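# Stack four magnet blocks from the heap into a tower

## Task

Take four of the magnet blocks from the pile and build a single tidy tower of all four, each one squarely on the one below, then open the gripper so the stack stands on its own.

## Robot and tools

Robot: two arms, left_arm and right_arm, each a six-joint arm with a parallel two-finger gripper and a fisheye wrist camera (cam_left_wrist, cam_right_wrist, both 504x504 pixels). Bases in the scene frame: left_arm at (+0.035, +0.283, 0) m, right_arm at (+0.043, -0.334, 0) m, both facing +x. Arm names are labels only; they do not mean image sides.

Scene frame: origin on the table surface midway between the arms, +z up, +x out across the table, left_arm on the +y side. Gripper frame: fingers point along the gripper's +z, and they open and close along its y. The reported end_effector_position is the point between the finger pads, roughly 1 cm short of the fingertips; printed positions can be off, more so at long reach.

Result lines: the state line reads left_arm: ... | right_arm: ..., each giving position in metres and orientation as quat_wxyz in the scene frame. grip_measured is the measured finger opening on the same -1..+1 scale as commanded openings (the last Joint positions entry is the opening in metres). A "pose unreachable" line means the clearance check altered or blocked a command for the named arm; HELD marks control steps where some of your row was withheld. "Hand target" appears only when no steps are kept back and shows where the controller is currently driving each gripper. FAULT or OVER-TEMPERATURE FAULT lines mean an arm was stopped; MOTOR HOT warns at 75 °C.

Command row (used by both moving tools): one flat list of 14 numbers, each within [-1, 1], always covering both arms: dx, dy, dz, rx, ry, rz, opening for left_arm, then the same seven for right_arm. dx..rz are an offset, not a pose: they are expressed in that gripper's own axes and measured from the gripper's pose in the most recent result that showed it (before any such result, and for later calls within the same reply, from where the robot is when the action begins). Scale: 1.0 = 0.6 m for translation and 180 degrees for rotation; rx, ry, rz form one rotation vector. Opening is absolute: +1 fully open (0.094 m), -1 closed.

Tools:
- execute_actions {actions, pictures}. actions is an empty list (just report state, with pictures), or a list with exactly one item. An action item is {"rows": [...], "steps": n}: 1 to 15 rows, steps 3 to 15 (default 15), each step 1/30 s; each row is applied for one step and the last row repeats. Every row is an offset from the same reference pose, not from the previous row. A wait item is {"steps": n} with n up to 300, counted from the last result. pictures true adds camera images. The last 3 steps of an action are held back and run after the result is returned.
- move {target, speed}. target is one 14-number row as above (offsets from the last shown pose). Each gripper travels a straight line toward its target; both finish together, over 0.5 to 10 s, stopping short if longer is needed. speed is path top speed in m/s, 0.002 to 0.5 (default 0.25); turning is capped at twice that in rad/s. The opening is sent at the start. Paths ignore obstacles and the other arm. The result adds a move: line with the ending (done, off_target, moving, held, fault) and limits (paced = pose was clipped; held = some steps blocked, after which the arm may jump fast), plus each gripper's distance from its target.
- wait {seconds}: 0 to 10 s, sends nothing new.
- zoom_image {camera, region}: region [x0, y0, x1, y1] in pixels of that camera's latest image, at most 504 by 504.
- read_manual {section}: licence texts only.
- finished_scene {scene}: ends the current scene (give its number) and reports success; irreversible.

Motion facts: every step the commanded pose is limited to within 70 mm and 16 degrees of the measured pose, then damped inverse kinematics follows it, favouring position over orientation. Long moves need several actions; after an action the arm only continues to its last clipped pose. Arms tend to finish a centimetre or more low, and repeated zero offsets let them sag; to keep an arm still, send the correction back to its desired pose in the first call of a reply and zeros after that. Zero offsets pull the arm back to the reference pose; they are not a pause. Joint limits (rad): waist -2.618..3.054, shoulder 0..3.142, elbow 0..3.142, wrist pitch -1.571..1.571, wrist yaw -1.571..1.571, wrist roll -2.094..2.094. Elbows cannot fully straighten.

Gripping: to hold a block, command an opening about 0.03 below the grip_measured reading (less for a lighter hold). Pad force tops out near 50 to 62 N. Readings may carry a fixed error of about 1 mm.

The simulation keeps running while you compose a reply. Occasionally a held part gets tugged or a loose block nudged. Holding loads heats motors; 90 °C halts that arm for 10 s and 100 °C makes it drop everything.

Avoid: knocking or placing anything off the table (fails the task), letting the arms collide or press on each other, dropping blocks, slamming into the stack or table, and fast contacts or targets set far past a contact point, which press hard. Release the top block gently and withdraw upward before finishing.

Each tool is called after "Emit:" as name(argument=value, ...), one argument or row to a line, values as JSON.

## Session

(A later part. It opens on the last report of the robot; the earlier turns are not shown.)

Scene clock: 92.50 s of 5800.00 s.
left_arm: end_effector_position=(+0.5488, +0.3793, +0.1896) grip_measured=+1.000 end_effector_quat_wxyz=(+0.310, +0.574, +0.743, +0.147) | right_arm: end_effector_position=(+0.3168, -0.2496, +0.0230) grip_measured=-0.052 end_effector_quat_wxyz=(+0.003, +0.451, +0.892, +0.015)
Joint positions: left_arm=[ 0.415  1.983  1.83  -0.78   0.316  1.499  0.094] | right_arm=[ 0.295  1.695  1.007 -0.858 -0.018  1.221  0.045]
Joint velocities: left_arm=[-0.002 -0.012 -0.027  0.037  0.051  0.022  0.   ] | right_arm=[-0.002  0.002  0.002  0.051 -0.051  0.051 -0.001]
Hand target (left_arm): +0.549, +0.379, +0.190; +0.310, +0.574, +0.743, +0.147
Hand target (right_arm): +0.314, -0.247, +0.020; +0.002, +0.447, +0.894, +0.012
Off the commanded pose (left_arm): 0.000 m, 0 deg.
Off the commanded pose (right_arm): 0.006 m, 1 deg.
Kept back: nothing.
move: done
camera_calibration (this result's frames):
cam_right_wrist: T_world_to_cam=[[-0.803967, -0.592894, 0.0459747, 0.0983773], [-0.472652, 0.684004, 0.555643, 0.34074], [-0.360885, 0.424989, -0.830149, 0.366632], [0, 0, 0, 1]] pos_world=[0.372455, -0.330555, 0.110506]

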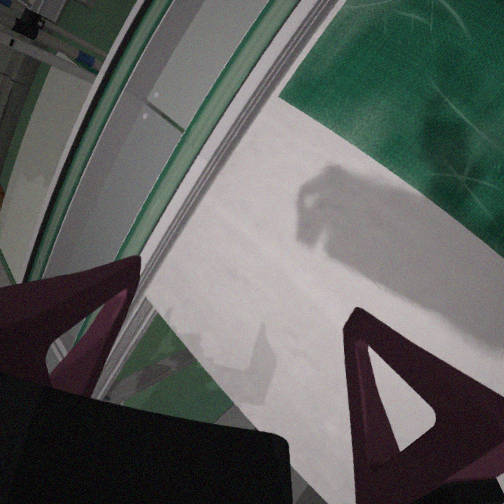

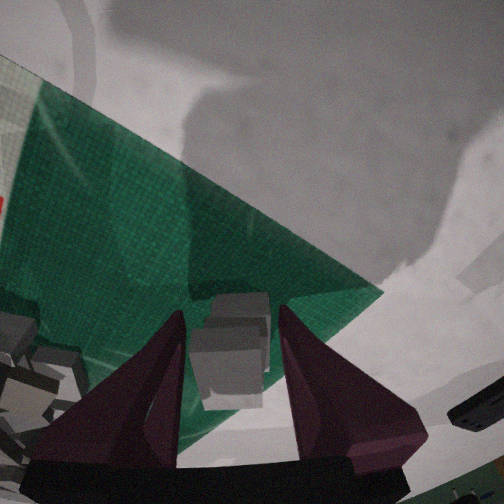

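Emit:
move(
  target=[0,0,0,0,0,0,1, 0.022,-0.006,0.013,0.011,-0.003,0,-0.05],
  speed=0.08,
)

Scene clock: 93.43 s of 5800.00 s.
left_arm: end_effector_position=(+0.5488, +0.3793, +0.1896) grip_measured=+1.000 end_effector_quat_wxyz=(+0.310, +0.574, +0.743, +0.147) | right_arm: end_effector_position=(+0.3132, -0.2379, +0.0230) grip_measured=-0.052 end_effector_quat_wxyz=(+0.003, +0.451, +0.892, +0.015)
Joint positions: left_arm=[ 0.415  1.983  1.83  -0.78   0.316  1.499  0.094] | right_arm=[ 0.338  1.695  1.007 -0.857 -0.018  1.264  0.045]
Joint velocities: left_arm=[-0.017 -0.007 -0.002  0.051  0.037  0.022  0.   ] | right_arm=[ 0.002 -0.002  0.002 -0.007 -0.007  0.022  0.   ]
Hand target (left_arm): +0.549, +0.379, +0.190; +0.310, +0.574, +0.743, +0.147
Hand target (right_arm): +0.306, -0.241, +0.015; -0.001, +0.451, +0.892, -0.003
Off the commanded pose (left_arm): 0.000 m, 0 deg.
Off the commanded pose (right_arm): 0.011 m, 2 deg.
Kept back: nothing.
move: off_target (right_arm)
camera_calibration (this result's frames):
cam_right_wrist: T_world_to_cam=[[-0.803731, -0.59327, 0.0452489, 0.102281], [-0.472958, 0.683176, 0.556401, 0.330927], [-0.361009, 0.425796, -0.829681, 0.360596], [0, 0, 0, 1]] pos_world=[0.368899, -0.318942, 0.110424]

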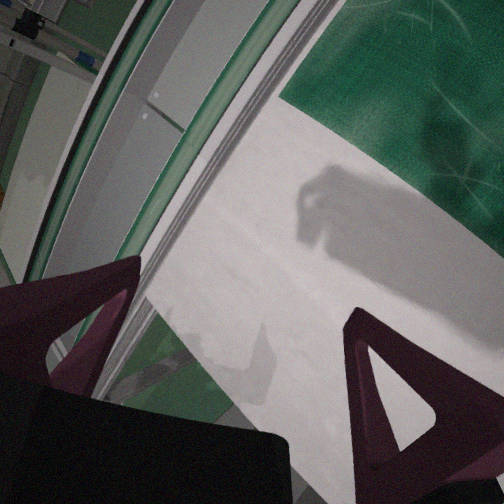

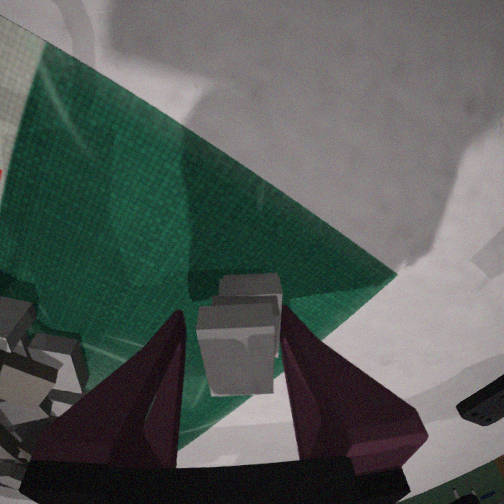

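Need the elbow to drop.

Emit:
move(
  target=[0,0,0,0,0,0,1, 0.005,-0.013,0.021,0.008,0,0,-0.05],
  speed=0.12,
)

Scene clock: 94.80 s of 5800.00 s.
left_arm: end_effector_position=(+0.5488, +0.3793, +0.1896) grip_measured=+1.000 end_effector_quat_wxyz=(+0.310, +0.574, +0.743, +0.147) | right_arm: end_effector_position=(+0.3130, -0.2380, +0.0212) grip_measured=-0.052 end_effector_quat_wxyz=(+0.004, +0.452, +0.892, +0.016)
Joint positions: left_arm=[ 0.415  1.983  1.83  -0.78   0.316  1.499  0.094] | right_arm=[ 0.338  1.695  0.999 -0.846 -0.018  1.267  0.045]
Joint velocities: left_arm=[-0.002  0.012 -0.007 -0.051 -0.007  0.022  0.   ] | right_arm=[-0.007  0.002 -0.017 -0.051  0.022  0.007 -0.   ]
Hand target (left_arm): +0.549, +0.379, +0.190; +0.310, +0.574, +0.743, +0.147
Hand target (right_arm): +0.305, -0.240, +0.011; -0.003, +0.451, +0.892, +0.004
Off the commanded pose (left_arm): 0.000 m, 0 deg.
Off the commanded pose (right_arm): 0.013 m, 2 deg.
Kept back: nothing.
move: off_target (right_arm)
camera_calibration (this result's frames):
cam_right_wrist: T_world_to_cam=[[-0.805854, -0.590543, 0.0430982, 0.103422], [-0.471768, 0.684349, 0.555969, 0.331775], [-0.357818, 0.427697, -0.830085, 0.358499], [0, 0, 0, 1]] pos_world=[0.368141, -0.319303, 0.108671]

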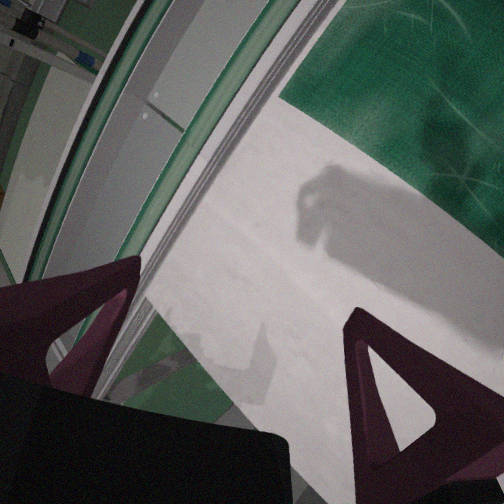

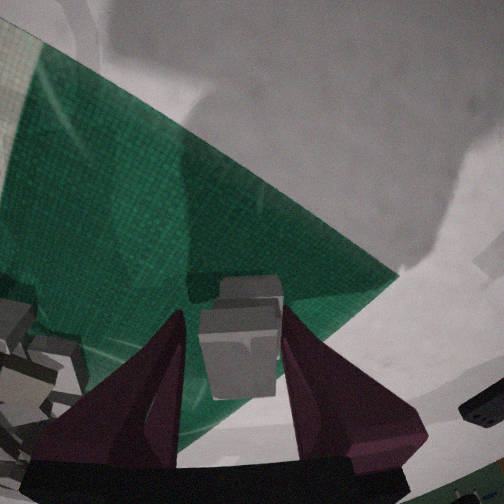

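Emit:
move(
  target=[0,0,0,0,0,0,1, 0.005,-0.015,0.0,0.016,-0.005,0,0.15],
  speed=0.1,
)

Emit:
move(
  target=[0,0,0,0,0,0,1, 0,-0.005,0.016,0,0,0,0.15],
  speed=0.1,
)

Scene clock: 95.80 s of 5800.00 s.
left_arm: end_effector_position=(+0.5488, +0.3793, +0.1896) grip_measured=+1.000 end_effector_quat_wxyz=(+0.310, +0.574, +0.743, +0.147) | right_arm: end_effector_position=(+0.3051, -0.2396, +0.0211) grip_measured=+0.148 end_effector_quat_wxyz=(-0.005, +0.454, +0.891, +0.002)
Joint positions: left_arm=[ 0.415  1.983  1.83  -0.78   0.316  1.499  0.094] | right_arm=[ 0.347  1.695  0.999 -0.878 -0.01   1.279  0.054]
Joint velocities: left_arm=[-0.022 -0.007 -0.002 -0.037 -0.037  0.051  0.   ] | right_arm=[ 0.012 -0.012 -0.012 -0.037 -0.037 -0.051  0.   ]
Hand target (left_arm): +0.549, +0.379, +0.190; +0.310, +0.574, +0.743, +0.147
Hand target (right_arm): +0.304, -0.241, +0.021; -0.001, +0.453, +0.892, -0.010
Off the commanded pose (left_arm): 0.000 m, 0 deg.
Off the commanded pose (right_arm): 0.002 m, 1 deg.
Kept back: nothing.
move: done
camera_calibration (this result's frames):
cam_right_wrist: T_world_to_cam=[[-0.806288, -0.586664, 0.0756599, 0.0965933], [-0.453947, 0.695687, 0.556733, 0.326444], [-0.379251, 0.414542, -0.827239, 0.359583], [0, 0, 0, 1]] pos_world=[0.362442, -0.319497, 0.108411]

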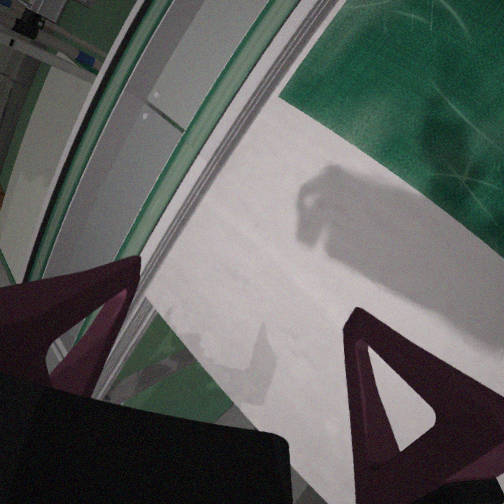

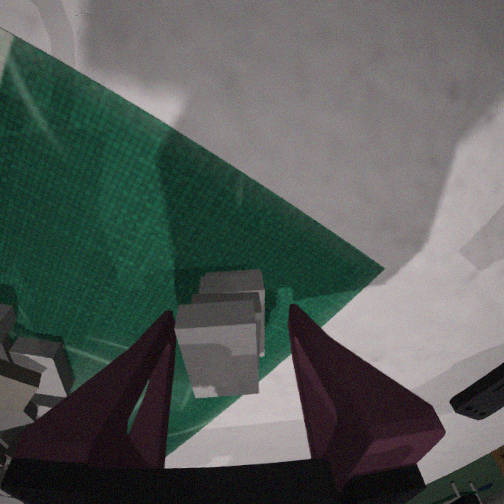

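Scene clock: 96.50 s of 5800.00 s.
left_arm: end_effector_position=(+0.5488, +0.3793, +0.1896) grip_measured=+1.000 end_effector_quat_wxyz=(+0.310, +0.574, +0.743, +0.147) | right_arm: end_effector_position=(+0.3051, -0.2395, +0.0162) grip_measured=+0.148 end_effector_quat_wxyz=(-0.001, +0.454, +0.891, +0.006)
Joint positions: left_arm=[ 0.415  1.983  1.83  -0.78   0.316  1.499  0.094] | right_arm=[ 0.347  1.695  0.977 -0.846 -0.01   1.279  0.054]
Joint velocities: left_arm=[-0.002  0.007 -0.002 -0.007 -0.037 -0.007  0.   ] | right_arm=[ 0.007 -0.002  0.012  0.007 -0.022  0.037 -0.   ]
Hand target (left_arm): +0.549, +0.379, +0.190; +0.310, +0.574, +0.743, +0.147
Hand target (right_arm): +0.303, -0.241, +0.012; -0.005, +0.454, +0.891, +0.002
Off the commanded pose (left_arm): 0.000 m, 0 deg.
Off the commanded pose (right_arm): 0.006 m, 1 deg.
Kept back: nothing.
move: done
camera_calibration (this result's frames):
cam_right_wrist: T_world_to_cam=[[-0.806943, -0.586922, 0.066077, 0.0972729], [-0.459082, 0.693667, 0.555041, 0.330224], [-0.371601, 0.417551, -0.829195, 0.353916], [0, 0, 0, 1]] pos_world=[0.361609, -0.319752, 0.10375]

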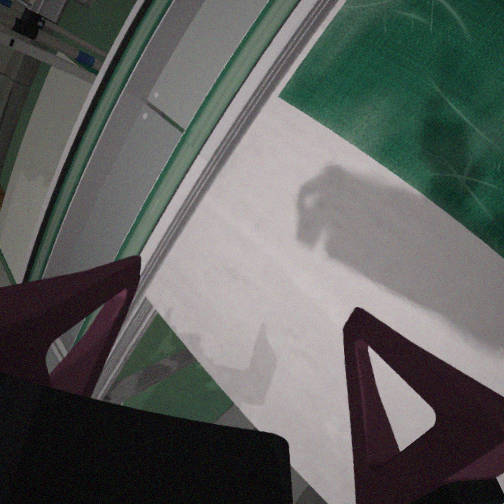

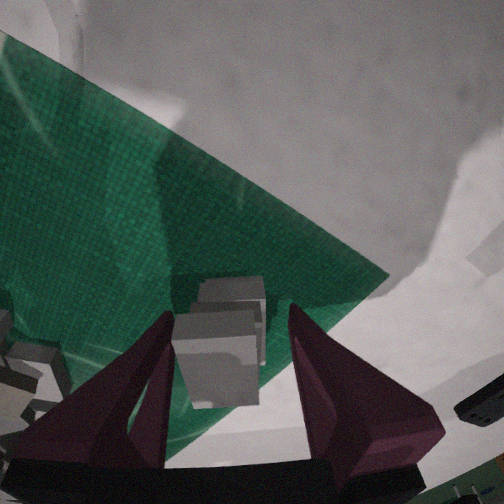

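Squeeze, reopen, lift, rotate 90°.

Emit:
move(
  target=[0,0,0,0,0,0,1, 0,0,0,0,0,0,-0.3],
)

Emit:
move(
  target=[0,0,0,0,0,0,1, 0,0,0,0,0,0,-0.51],
)

Emit:
move(
  target=[0,0,0,0,0,0,1, 0,0,0,0,0,0,0.5],
)

Scene clock: 97.43 s of 5800.00 s.
left_arm: end_effector_position=(+0.5488, +0.3793, +0.1896) grip_measured=+1.000 end_effector_quat_wxyz=(+0.310, +0.574, +0.743, +0.147) | right_arm: end_effector_position=(+0.3057, -0.2393, +0.0162) grip_measured=-0.298 end_effector_quat_wxyz=(-0.001, +0.454, +0.891, +0.007)
Joint positions: left_arm=[ 0.415  1.983  1.83  -0.78   0.316  1.499  0.094] | right_arm=[ 0.347  1.695  0.977 -0.844 -0.01   1.279  0.033]
Joint velocities: left_arm=[-0.002  0.007  0.017 -0.081  0.022 -0.037  0.   ] | right_arm=[-0.002 -0.022 -0.012 -0.051 -0.022  0.022 -0.001]
Hand target (left_arm): +0.549, +0.379, +0.190; +0.310, +0.574, +0.743, +0.147
Hand target (right_arm): +0.305, -0.240, +0.016; -0.001, +0.454, +0.891, +0.006
Off the commanded pose (left_arm): 0.000 m, 0 deg.
Off the commanded pose (right_arm): 0.001 m, 0 deg.
Kept back: nothing.
move: done
camera_calibration (this result's frames):
cam_right_wrist: T_world_to_cam=[[-0.807106, -0.586979, 0.0635254, 0.0979844], [-0.46048, 0.693178, 0.554493, 0.330676], [-0.36951, 0.418282, -0.82976, 0.353606], [0, 0, 0, 1]] pos_world=[0.362015, -0.31961, 0.103827]

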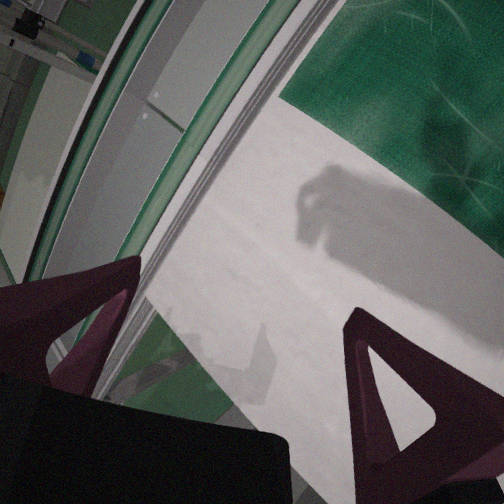

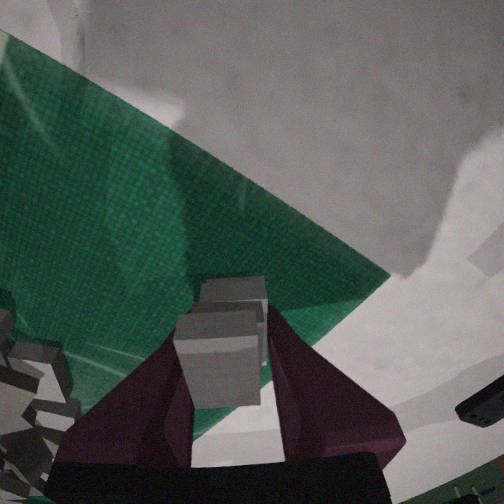

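Scene clock: 97.93 s of 5800.00 s.
left_arm: end_effector_position=(+0.5488, +0.3793, +0.1896) grip_measured=+1.000 end_effector_quat_wxyz=(+0.310, +0.574, +0.743, +0.147) | right_arm: end_effector_position=(+0.3056, -0.2391, +0.0162) grip_measured=-0.468 end_effector_quat_wxyz=(-0.001, +0.454, +0.891, +0.007)
Joint positions: left_arm=[ 0.415  1.983  1.83  -0.78   0.316  1.499  0.094] | right_arm=[ 0.347  1.695  0.977 -0.844 -0.011  1.279  0.025]
Joint velocities: left_arm=[ 0.002 -0.007 -0.012 -0.081  0.051 -0.007  0.   ] | right_arm=[-0.017  0.007 -0.002  0.066  0.007  0.081  0.   ]
Hand target (left_arm): +0.549, +0.379, +0.190; +0.310, +0.574, +0.743, +0.147
Hand target (right_arm): +0.306, -0.239, +0.016; -0.001, +0.454, +0.891, +0.007
Off the commanded pose (left_arm): 0.000 m, 0 deg.
Off the commanded pose (right_arm): 0.000 m, 0 deg.
Kept back: nothing.
move: done
camera_calibration (this result's frames):
cam_right_wrist: T_world_to_cam=[[-0.807053, -0.587048, 0.0635607, 0.097919], [-0.460078, 0.692643, 0.555494, 0.330225], [-0.370126, 0.41907, -0.829088, 0.353848], [0, 0, 0, 1]] pos_world=[0.361923, -0.319532, 0.10371]

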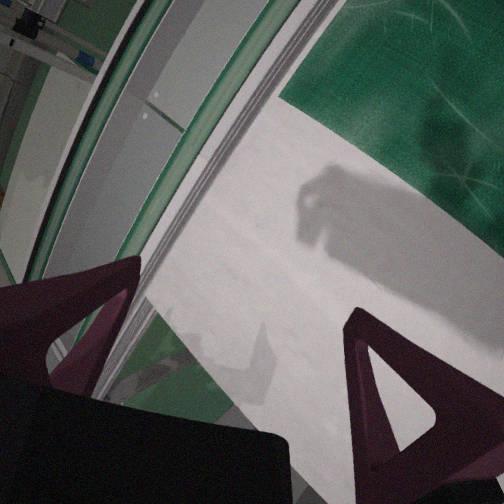

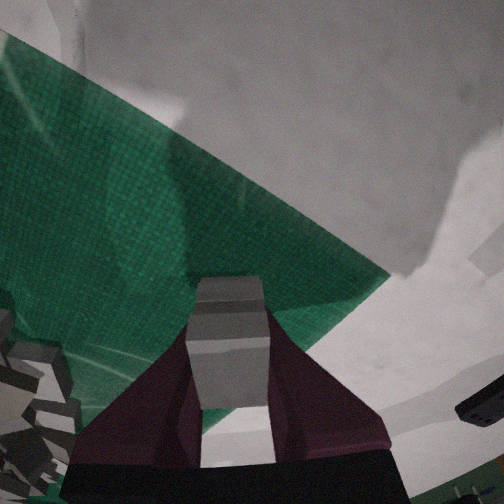

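Scene clock: 98.43 s of 5800.00 s.
left_arm: end_effector_position=(+0.5488, +0.3793, +0.1896) grip_measured=+1.000 end_effector_quat_wxyz=(+0.310, +0.574, +0.743, +0.147) | right_arm: end_effector_position=(+0.3056, -0.2391, +0.0162) grip_measured=+0.498 end_effector_quat_wxyz=(-0.001, +0.454, +0.891, +0.007)
Joint positions: left_arm=[ 0.415  1.983  1.83  -0.78   0.316  1.499  0.094] | right_arm=[ 0.347  1.695  0.977 -0.844 -0.011  1.279  0.07 ]
Joint velocities: left_arm=[-0.007  0.002  0.002 -0.066 -0.037 -0.139  0.   ] | right_arm=[-0.002 -0.002  0.022 -0.037 -0.007  0.037  0.001]
Hand target (left_arm): +0.549, +0.379, +0.190; +0.310, +0.574, +0.743, +0.147
Hand target (right_arm): +0.306, -0.239, +0.016; -0.001, +0.454, +0.891, +0.007
Off the commanded pose (left_arm): 0.000 m, 0 deg.
Off the commanded pose (right_arm): 0.000 m, 0 deg.
Kept back: nothing.
move: done
camera_calibration (this result's frames):
cam_right_wrist: T_world_to_cam=[[-0.807053, -0.587048, 0.0635607, 0.097919], [-0.460078, 0.692643, 0.555494, 0.330225], [-0.370126, 0.41907, -0.829088, 0.353848], [0, 0, 0, 1]] pos_world=[0.361923, -0.319532, 0.10371]

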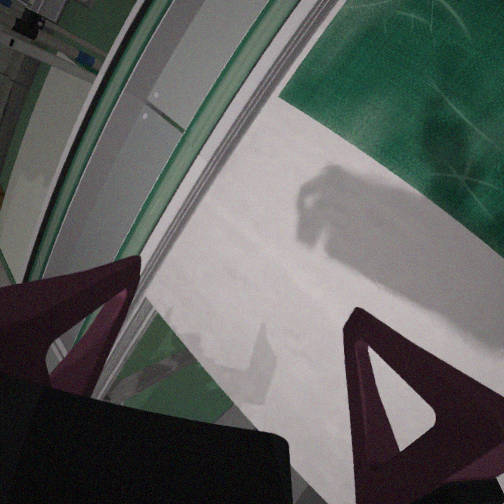

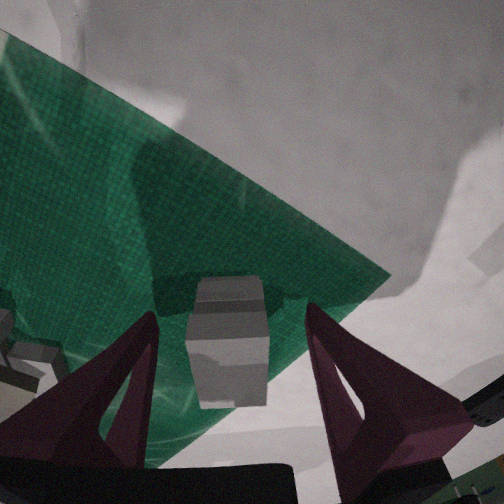

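Emit:
move(
  target=[0,0,0,0,0,0,1, 0,0,-0.004,0,0,-0.5,1],
  speed=0.4,
)

Scene clock: 101.30 s of 5800.00 s.
left_arm: end_effector_position=(+0.5488, +0.3793, +0.1896) grip_measured=+1.000 end_effector_quat_wxyz=(+0.310, +0.574, +0.743, +0.147) | right_arm: end_effector_position=(+0.3041, -0.2396, +0.0162) grip_measured=+1.000 end_effector_quat_wxyz=(+0.001, -0.304, +0.953, +0.006)
Joint positions: left_arm=[ 0.415  1.983  1.83  -0.78   0.316  1.499  0.094] | right_arm=[ 0.347  1.695  0.977 -0.85  -0.011 -0.282  0.094]
Joint velocities: left_arm=[-0.022 -0.012 -0.037 -0.051 -0.051  0.051  0.   ] | right_arm=[-0.002  0.012 -0.002  0.022 -0.037 -0.022  0.   ]
Hand target (left_arm): +0.549, +0.379, +0.190; +0.310, +0.574, +0.743, +0.147
Hand target (right_arm): +0.306, -0.239, +0.019; +0.004, -0.309, +0.951, +0.006
Off the commanded pose (left_arm): 0.000 m, 0 deg.
Off the commanded pose (right_arm): 0.003 m, 1 deg.
Kept back: nothing.
move: done
camera_calibration (this result's frames):
cam_right_wrist: T_world_to_cam=[[0.578526, -0.813064, 0.0650722, -0.379107], [-0.70387, -0.45733, 0.543522, 0.12871], [-0.412159, -0.360244, -0.836869, 0.179699], [0, 0, 0, 1]] pos_world=[0.383983, -0.18464, 0.105098]

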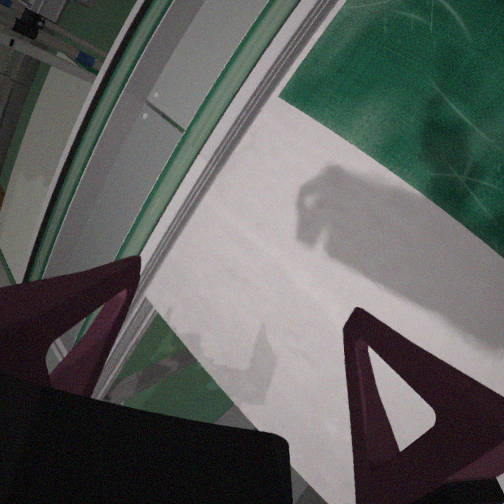

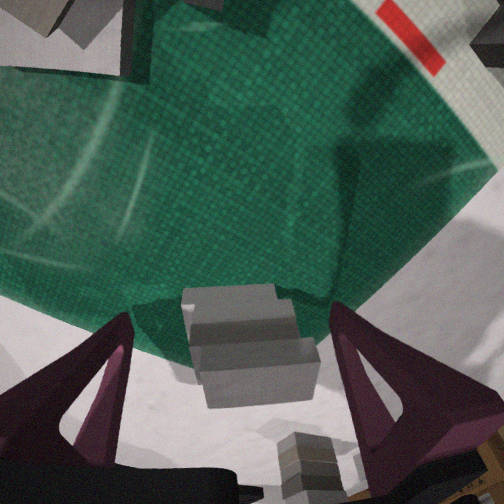

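Emit:
move(
  target=[0,0,0,0,0,0,1, 0,0,0,0,0,0,0.1],
)

Emit:
move(
  target=[0,0,0,0,0,0,1, 0,0,0,0,0,0,-0.2],
)

Emit:
move(
  target=[0,0,0,0,0,0,1, 0,0,0,0,0,0,0.5],
)

Emit:
move(
  target=[0,0,0,0,0,0,1, 0,0,-0.13,0,0,0,0.5],
)

Emit:
zoom_image(
  camera="cam_right_wrist",
  region=[150, 180, 320, 350],
)

Scene clock: 102.23 s of 5800.00 s.
left_arm: end_effector_position=(+0.5488, +0.3793, +0.1896) grip_measured=+1.000 end_effector_quat_wxyz=(+0.310, +0.574, +0.743, +0.147) | right_arm: end_effector_position=(+0.3042, -0.2398, +0.0162) grip_measured=+0.102 end_effector_quat_wxyz=(+0.001, -0.305, +0.952, +0.005)
Joint positions: left_arm=[ 0.415  1.983  1.83  -0.78   0.316  1.499  0.094] | right_arm=[ 0.347  1.695  0.977 -0.85  -0.01  -0.284  0.052]
Joint velocities: left_arm=[-0.007  0.012  0.002  0.051  0.022  0.066  0.   ] | right_arm=[-0.002  0.002 -0.007  0.022  0.007 -0.081 -0.   ]
Hand target (left_arm): +0.549, +0.379, +0.190; +0.310, +0.574, +0.743, +0.147
Hand target (right_arm): +0.304, -0.240, +0.016; +0.001, -0.304, +0.953, +0.006
Off the commanded pose (left_arm): 0.000 m, 0 deg.
Off the commanded pose (right_arm): 0.000 m, 0 deg.
Kept back: nothing.
move: done
camera_calibration (this result's frames):
cam_right_wrist: T_world_to_cam=[[0.580356, -0.811669, 0.0661816, -0.379543], [-0.703043, -0.458352, 0.543732, 0.12817], [-0.410996, -0.362087, -0.836645, 0.178857], [0, 0, 0, 1]] pos_world=[0.383889, -0.184554, 0.105068]

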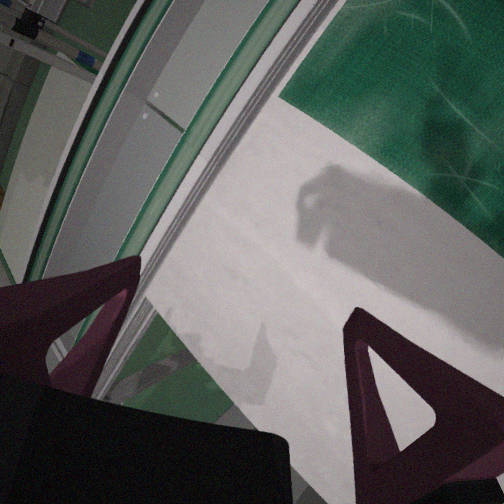

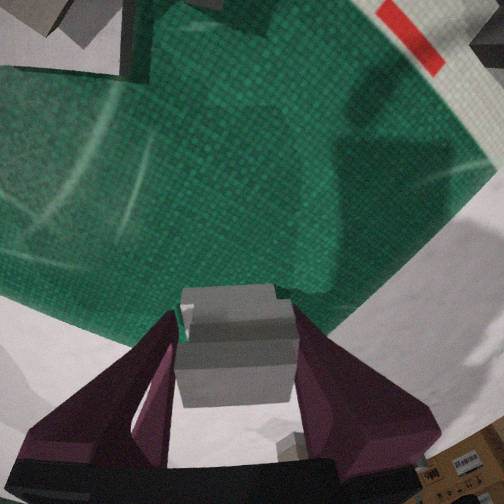

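Scene clock: 102.73 s of 5800.00 s.
left_arm: end_effector_position=(+0.5488, +0.3793, +0.1896) grip_measured=+1.000 end_effector_quat_wxyz=(+0.310, +0.574, +0.743, +0.147) | right_arm: end_effector_position=(+0.3041, -0.2400, +0.0162) grip_measured=-0.139 end_effector_quat_wxyz=(+0.001, -0.305, +0.952, +0.005)
Joint positions: left_arm=[ 0.415  1.983  1.83  -0.78   0.316  1.499  0.094] | right_arm=[ 0.347  1.695  0.977 -0.851 -0.01  -0.284  0.04 ]
Joint velocities: left_arm=[-0.007  0.007  0.022  0.051 -0.007  0.051  0.   ] | right_arm=[-0.002 -0.032 -0.002  0.007 -0.022  0.007 -0.001]
Hand target (left_arm): +0.549, +0.379, +0.190; +0.310, +0.574, +0.743, +0.147
Hand target (right_arm): +0.304, -0.240, +0.016; +0.001, -0.305, +0.952, +0.005
Off the commanded pose (left_arm): 0.000 m, 0 deg.
Off the commanded pose (right_arm): 0.000 m, 0 deg.
Kept back: nothing.
move: done
camera_calibration (this result's frames):
cam_right_wrist: T_world_to_cam=[[0.580077, -0.811827, 0.066697, -0.379581], [-0.702961, -0.457553, 0.544509, 0.128144], [-0.41153, -0.362743, -0.836099, 0.178727], [0, 0, 0, 1]] pos_world=[0.383818, -0.184689, 0.104975]

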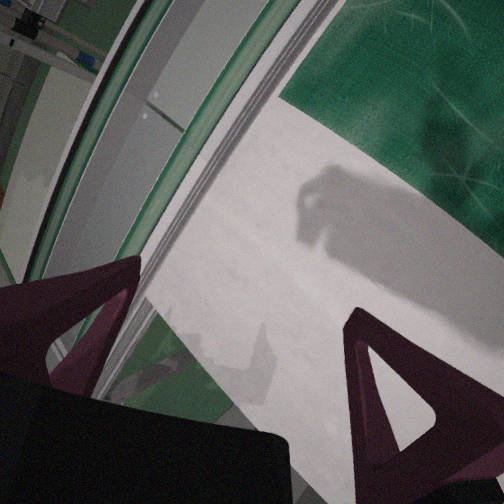

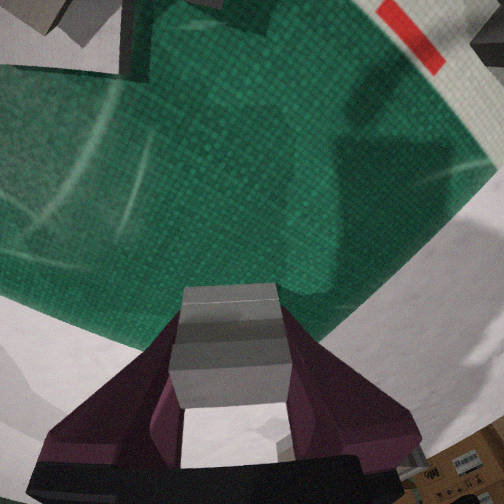

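Scene clock: 103.23 s of 5800.00 s.
left_arm: end_effector_position=(+0.5488, +0.3793, +0.1896) grip_measured=+1.000 end_effector_quat_wxyz=(+0.310, +0.574, +0.743, +0.147) | right_arm: end_effector_position=(+0.3041, -0.2400, +0.0162) grip_measured=+0.498 end_effector_quat_wxyz=(+0.001, -0.305, +0.952, +0.005)
Joint positions: left_arm=[ 0.415  1.983  1.83  -0.78   0.316  1.499  0.094] | right_arm=[ 0.347  1.695  0.977 -0.851 -0.01  -0.284  0.07 ]
Joint velocities: left_arm=[-0.002  0.022 -0.012 -0.081 -0.051  0.051  0.   ] | right_arm=[-0.017  0.002 -0.012 -0.037 -0.037  0.081 -0.001]
Hand target (left_arm): +0.549, +0.379, +0.190; +0.310, +0.574, +0.743, +0.147
Hand target (right_arm): +0.304, -0.240, +0.016; +0.001, -0.305, +0.952, +0.005
Off the commanded pose (left_arm): 0.000 m, 0 deg.
Off the commanded pose (right_arm): 0.000 m, 0 deg.
Kept back: nothing.
move: done
camera_calibration (this result's frames):
cam_right_wrist: T_world_to_cam=[[0.580077, -0.811827, 0.066697, -0.379581], [-0.702961, -0.457553, 0.544509, 0.128144], [-0.41153, -0.362743, -0.836099, 0.178727], [0, 0, 0, 1]] pos_world=[0.383818, -0.184689, 0.104975]

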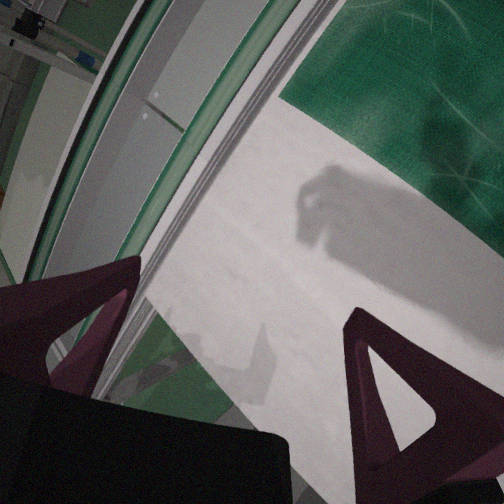

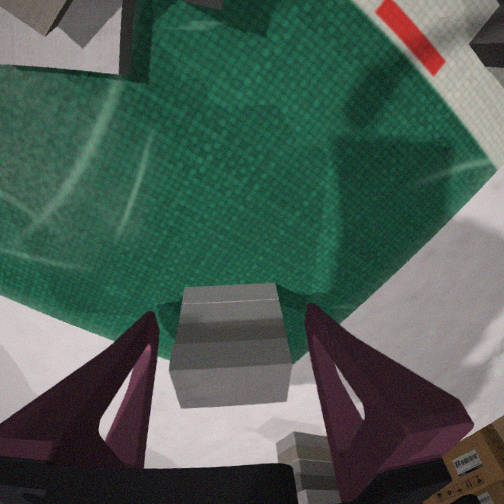

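Scene clock: 104.33 s of 5800.00 s.
left_arm: end_effector_position=(+0.5488, +0.3793, +0.1896) grip_measured=+1.000 end_effector_quat_wxyz=(+0.310, +0.574, +0.743, +0.147) | right_arm: end_effector_position=(+0.2976, -0.2422, +0.0851) grip_measured=+0.498 end_effector_quat_wxyz=(-0.014, -0.305, +0.952, +0.004)
Joint positions: left_arm=[ 0.415  1.983  1.83  -0.78   0.316  1.499  0.094] | right_arm=[ 0.347  1.608  1.172 -1.163 -0.01  -0.284  0.07 ]
Joint velocities: left_arm=[-0.007 -0.012  0.007  0.007 -0.139  0.007  0.   ] | right_arm=[-0.007 -0.007 -0.007 -0.051 -0.051 -0.007 -0.002]
Hand target (left_arm): +0.549, +0.379, +0.190; +0.310, +0.574, +0.743, +0.147
Hand target (right_arm): +0.303, -0.240, +0.094; +0.001, -0.305, +0.952, +0.005
Off the commanded pose (left_arm): 0.000 m, 0 deg.
Off the commanded pose (right_arm): 0.011 m, 2 deg.
Kept back: nothing.
move: off_target (right_arm)
camera_calibration (this result's frames):
cam_right_wrist: T_world_to_cam=[[0.581833, -0.811213, 0.0583497, -0.381933], [-0.687329, -0.452087, 0.568503, 0.0796708], [-0.434798, -0.370879, -0.820609, 0.236532], [0, 0, 0, 1]] pos_world=[0.379825, -0.186086, 0.171093]

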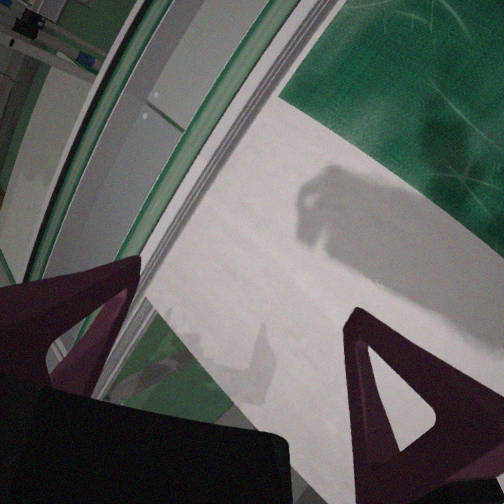

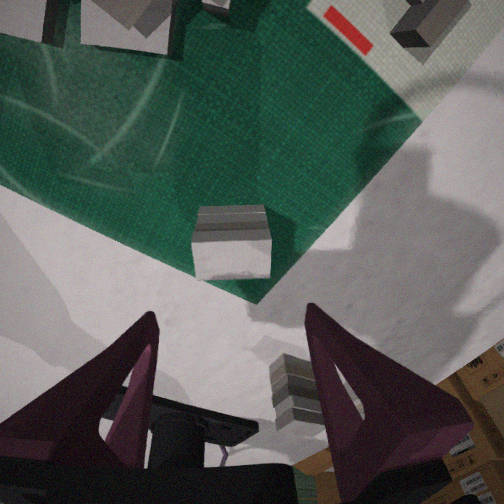

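Region (150, 180, 320, 350) of cam_right_wrist's 504x504 image, scaled by 2.965, with more detail than that image has.

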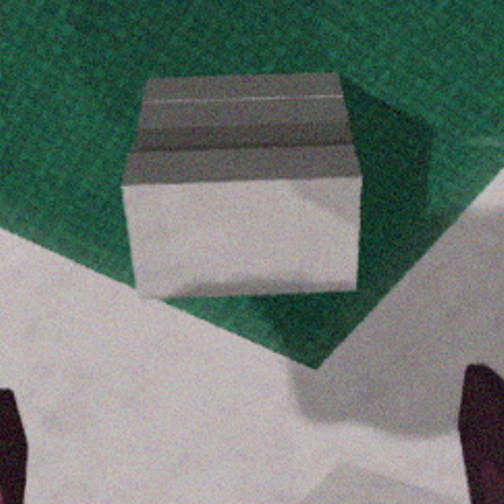

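Emit:
finished_scene(
  scene=1,
)

The scene is finished: the task was done.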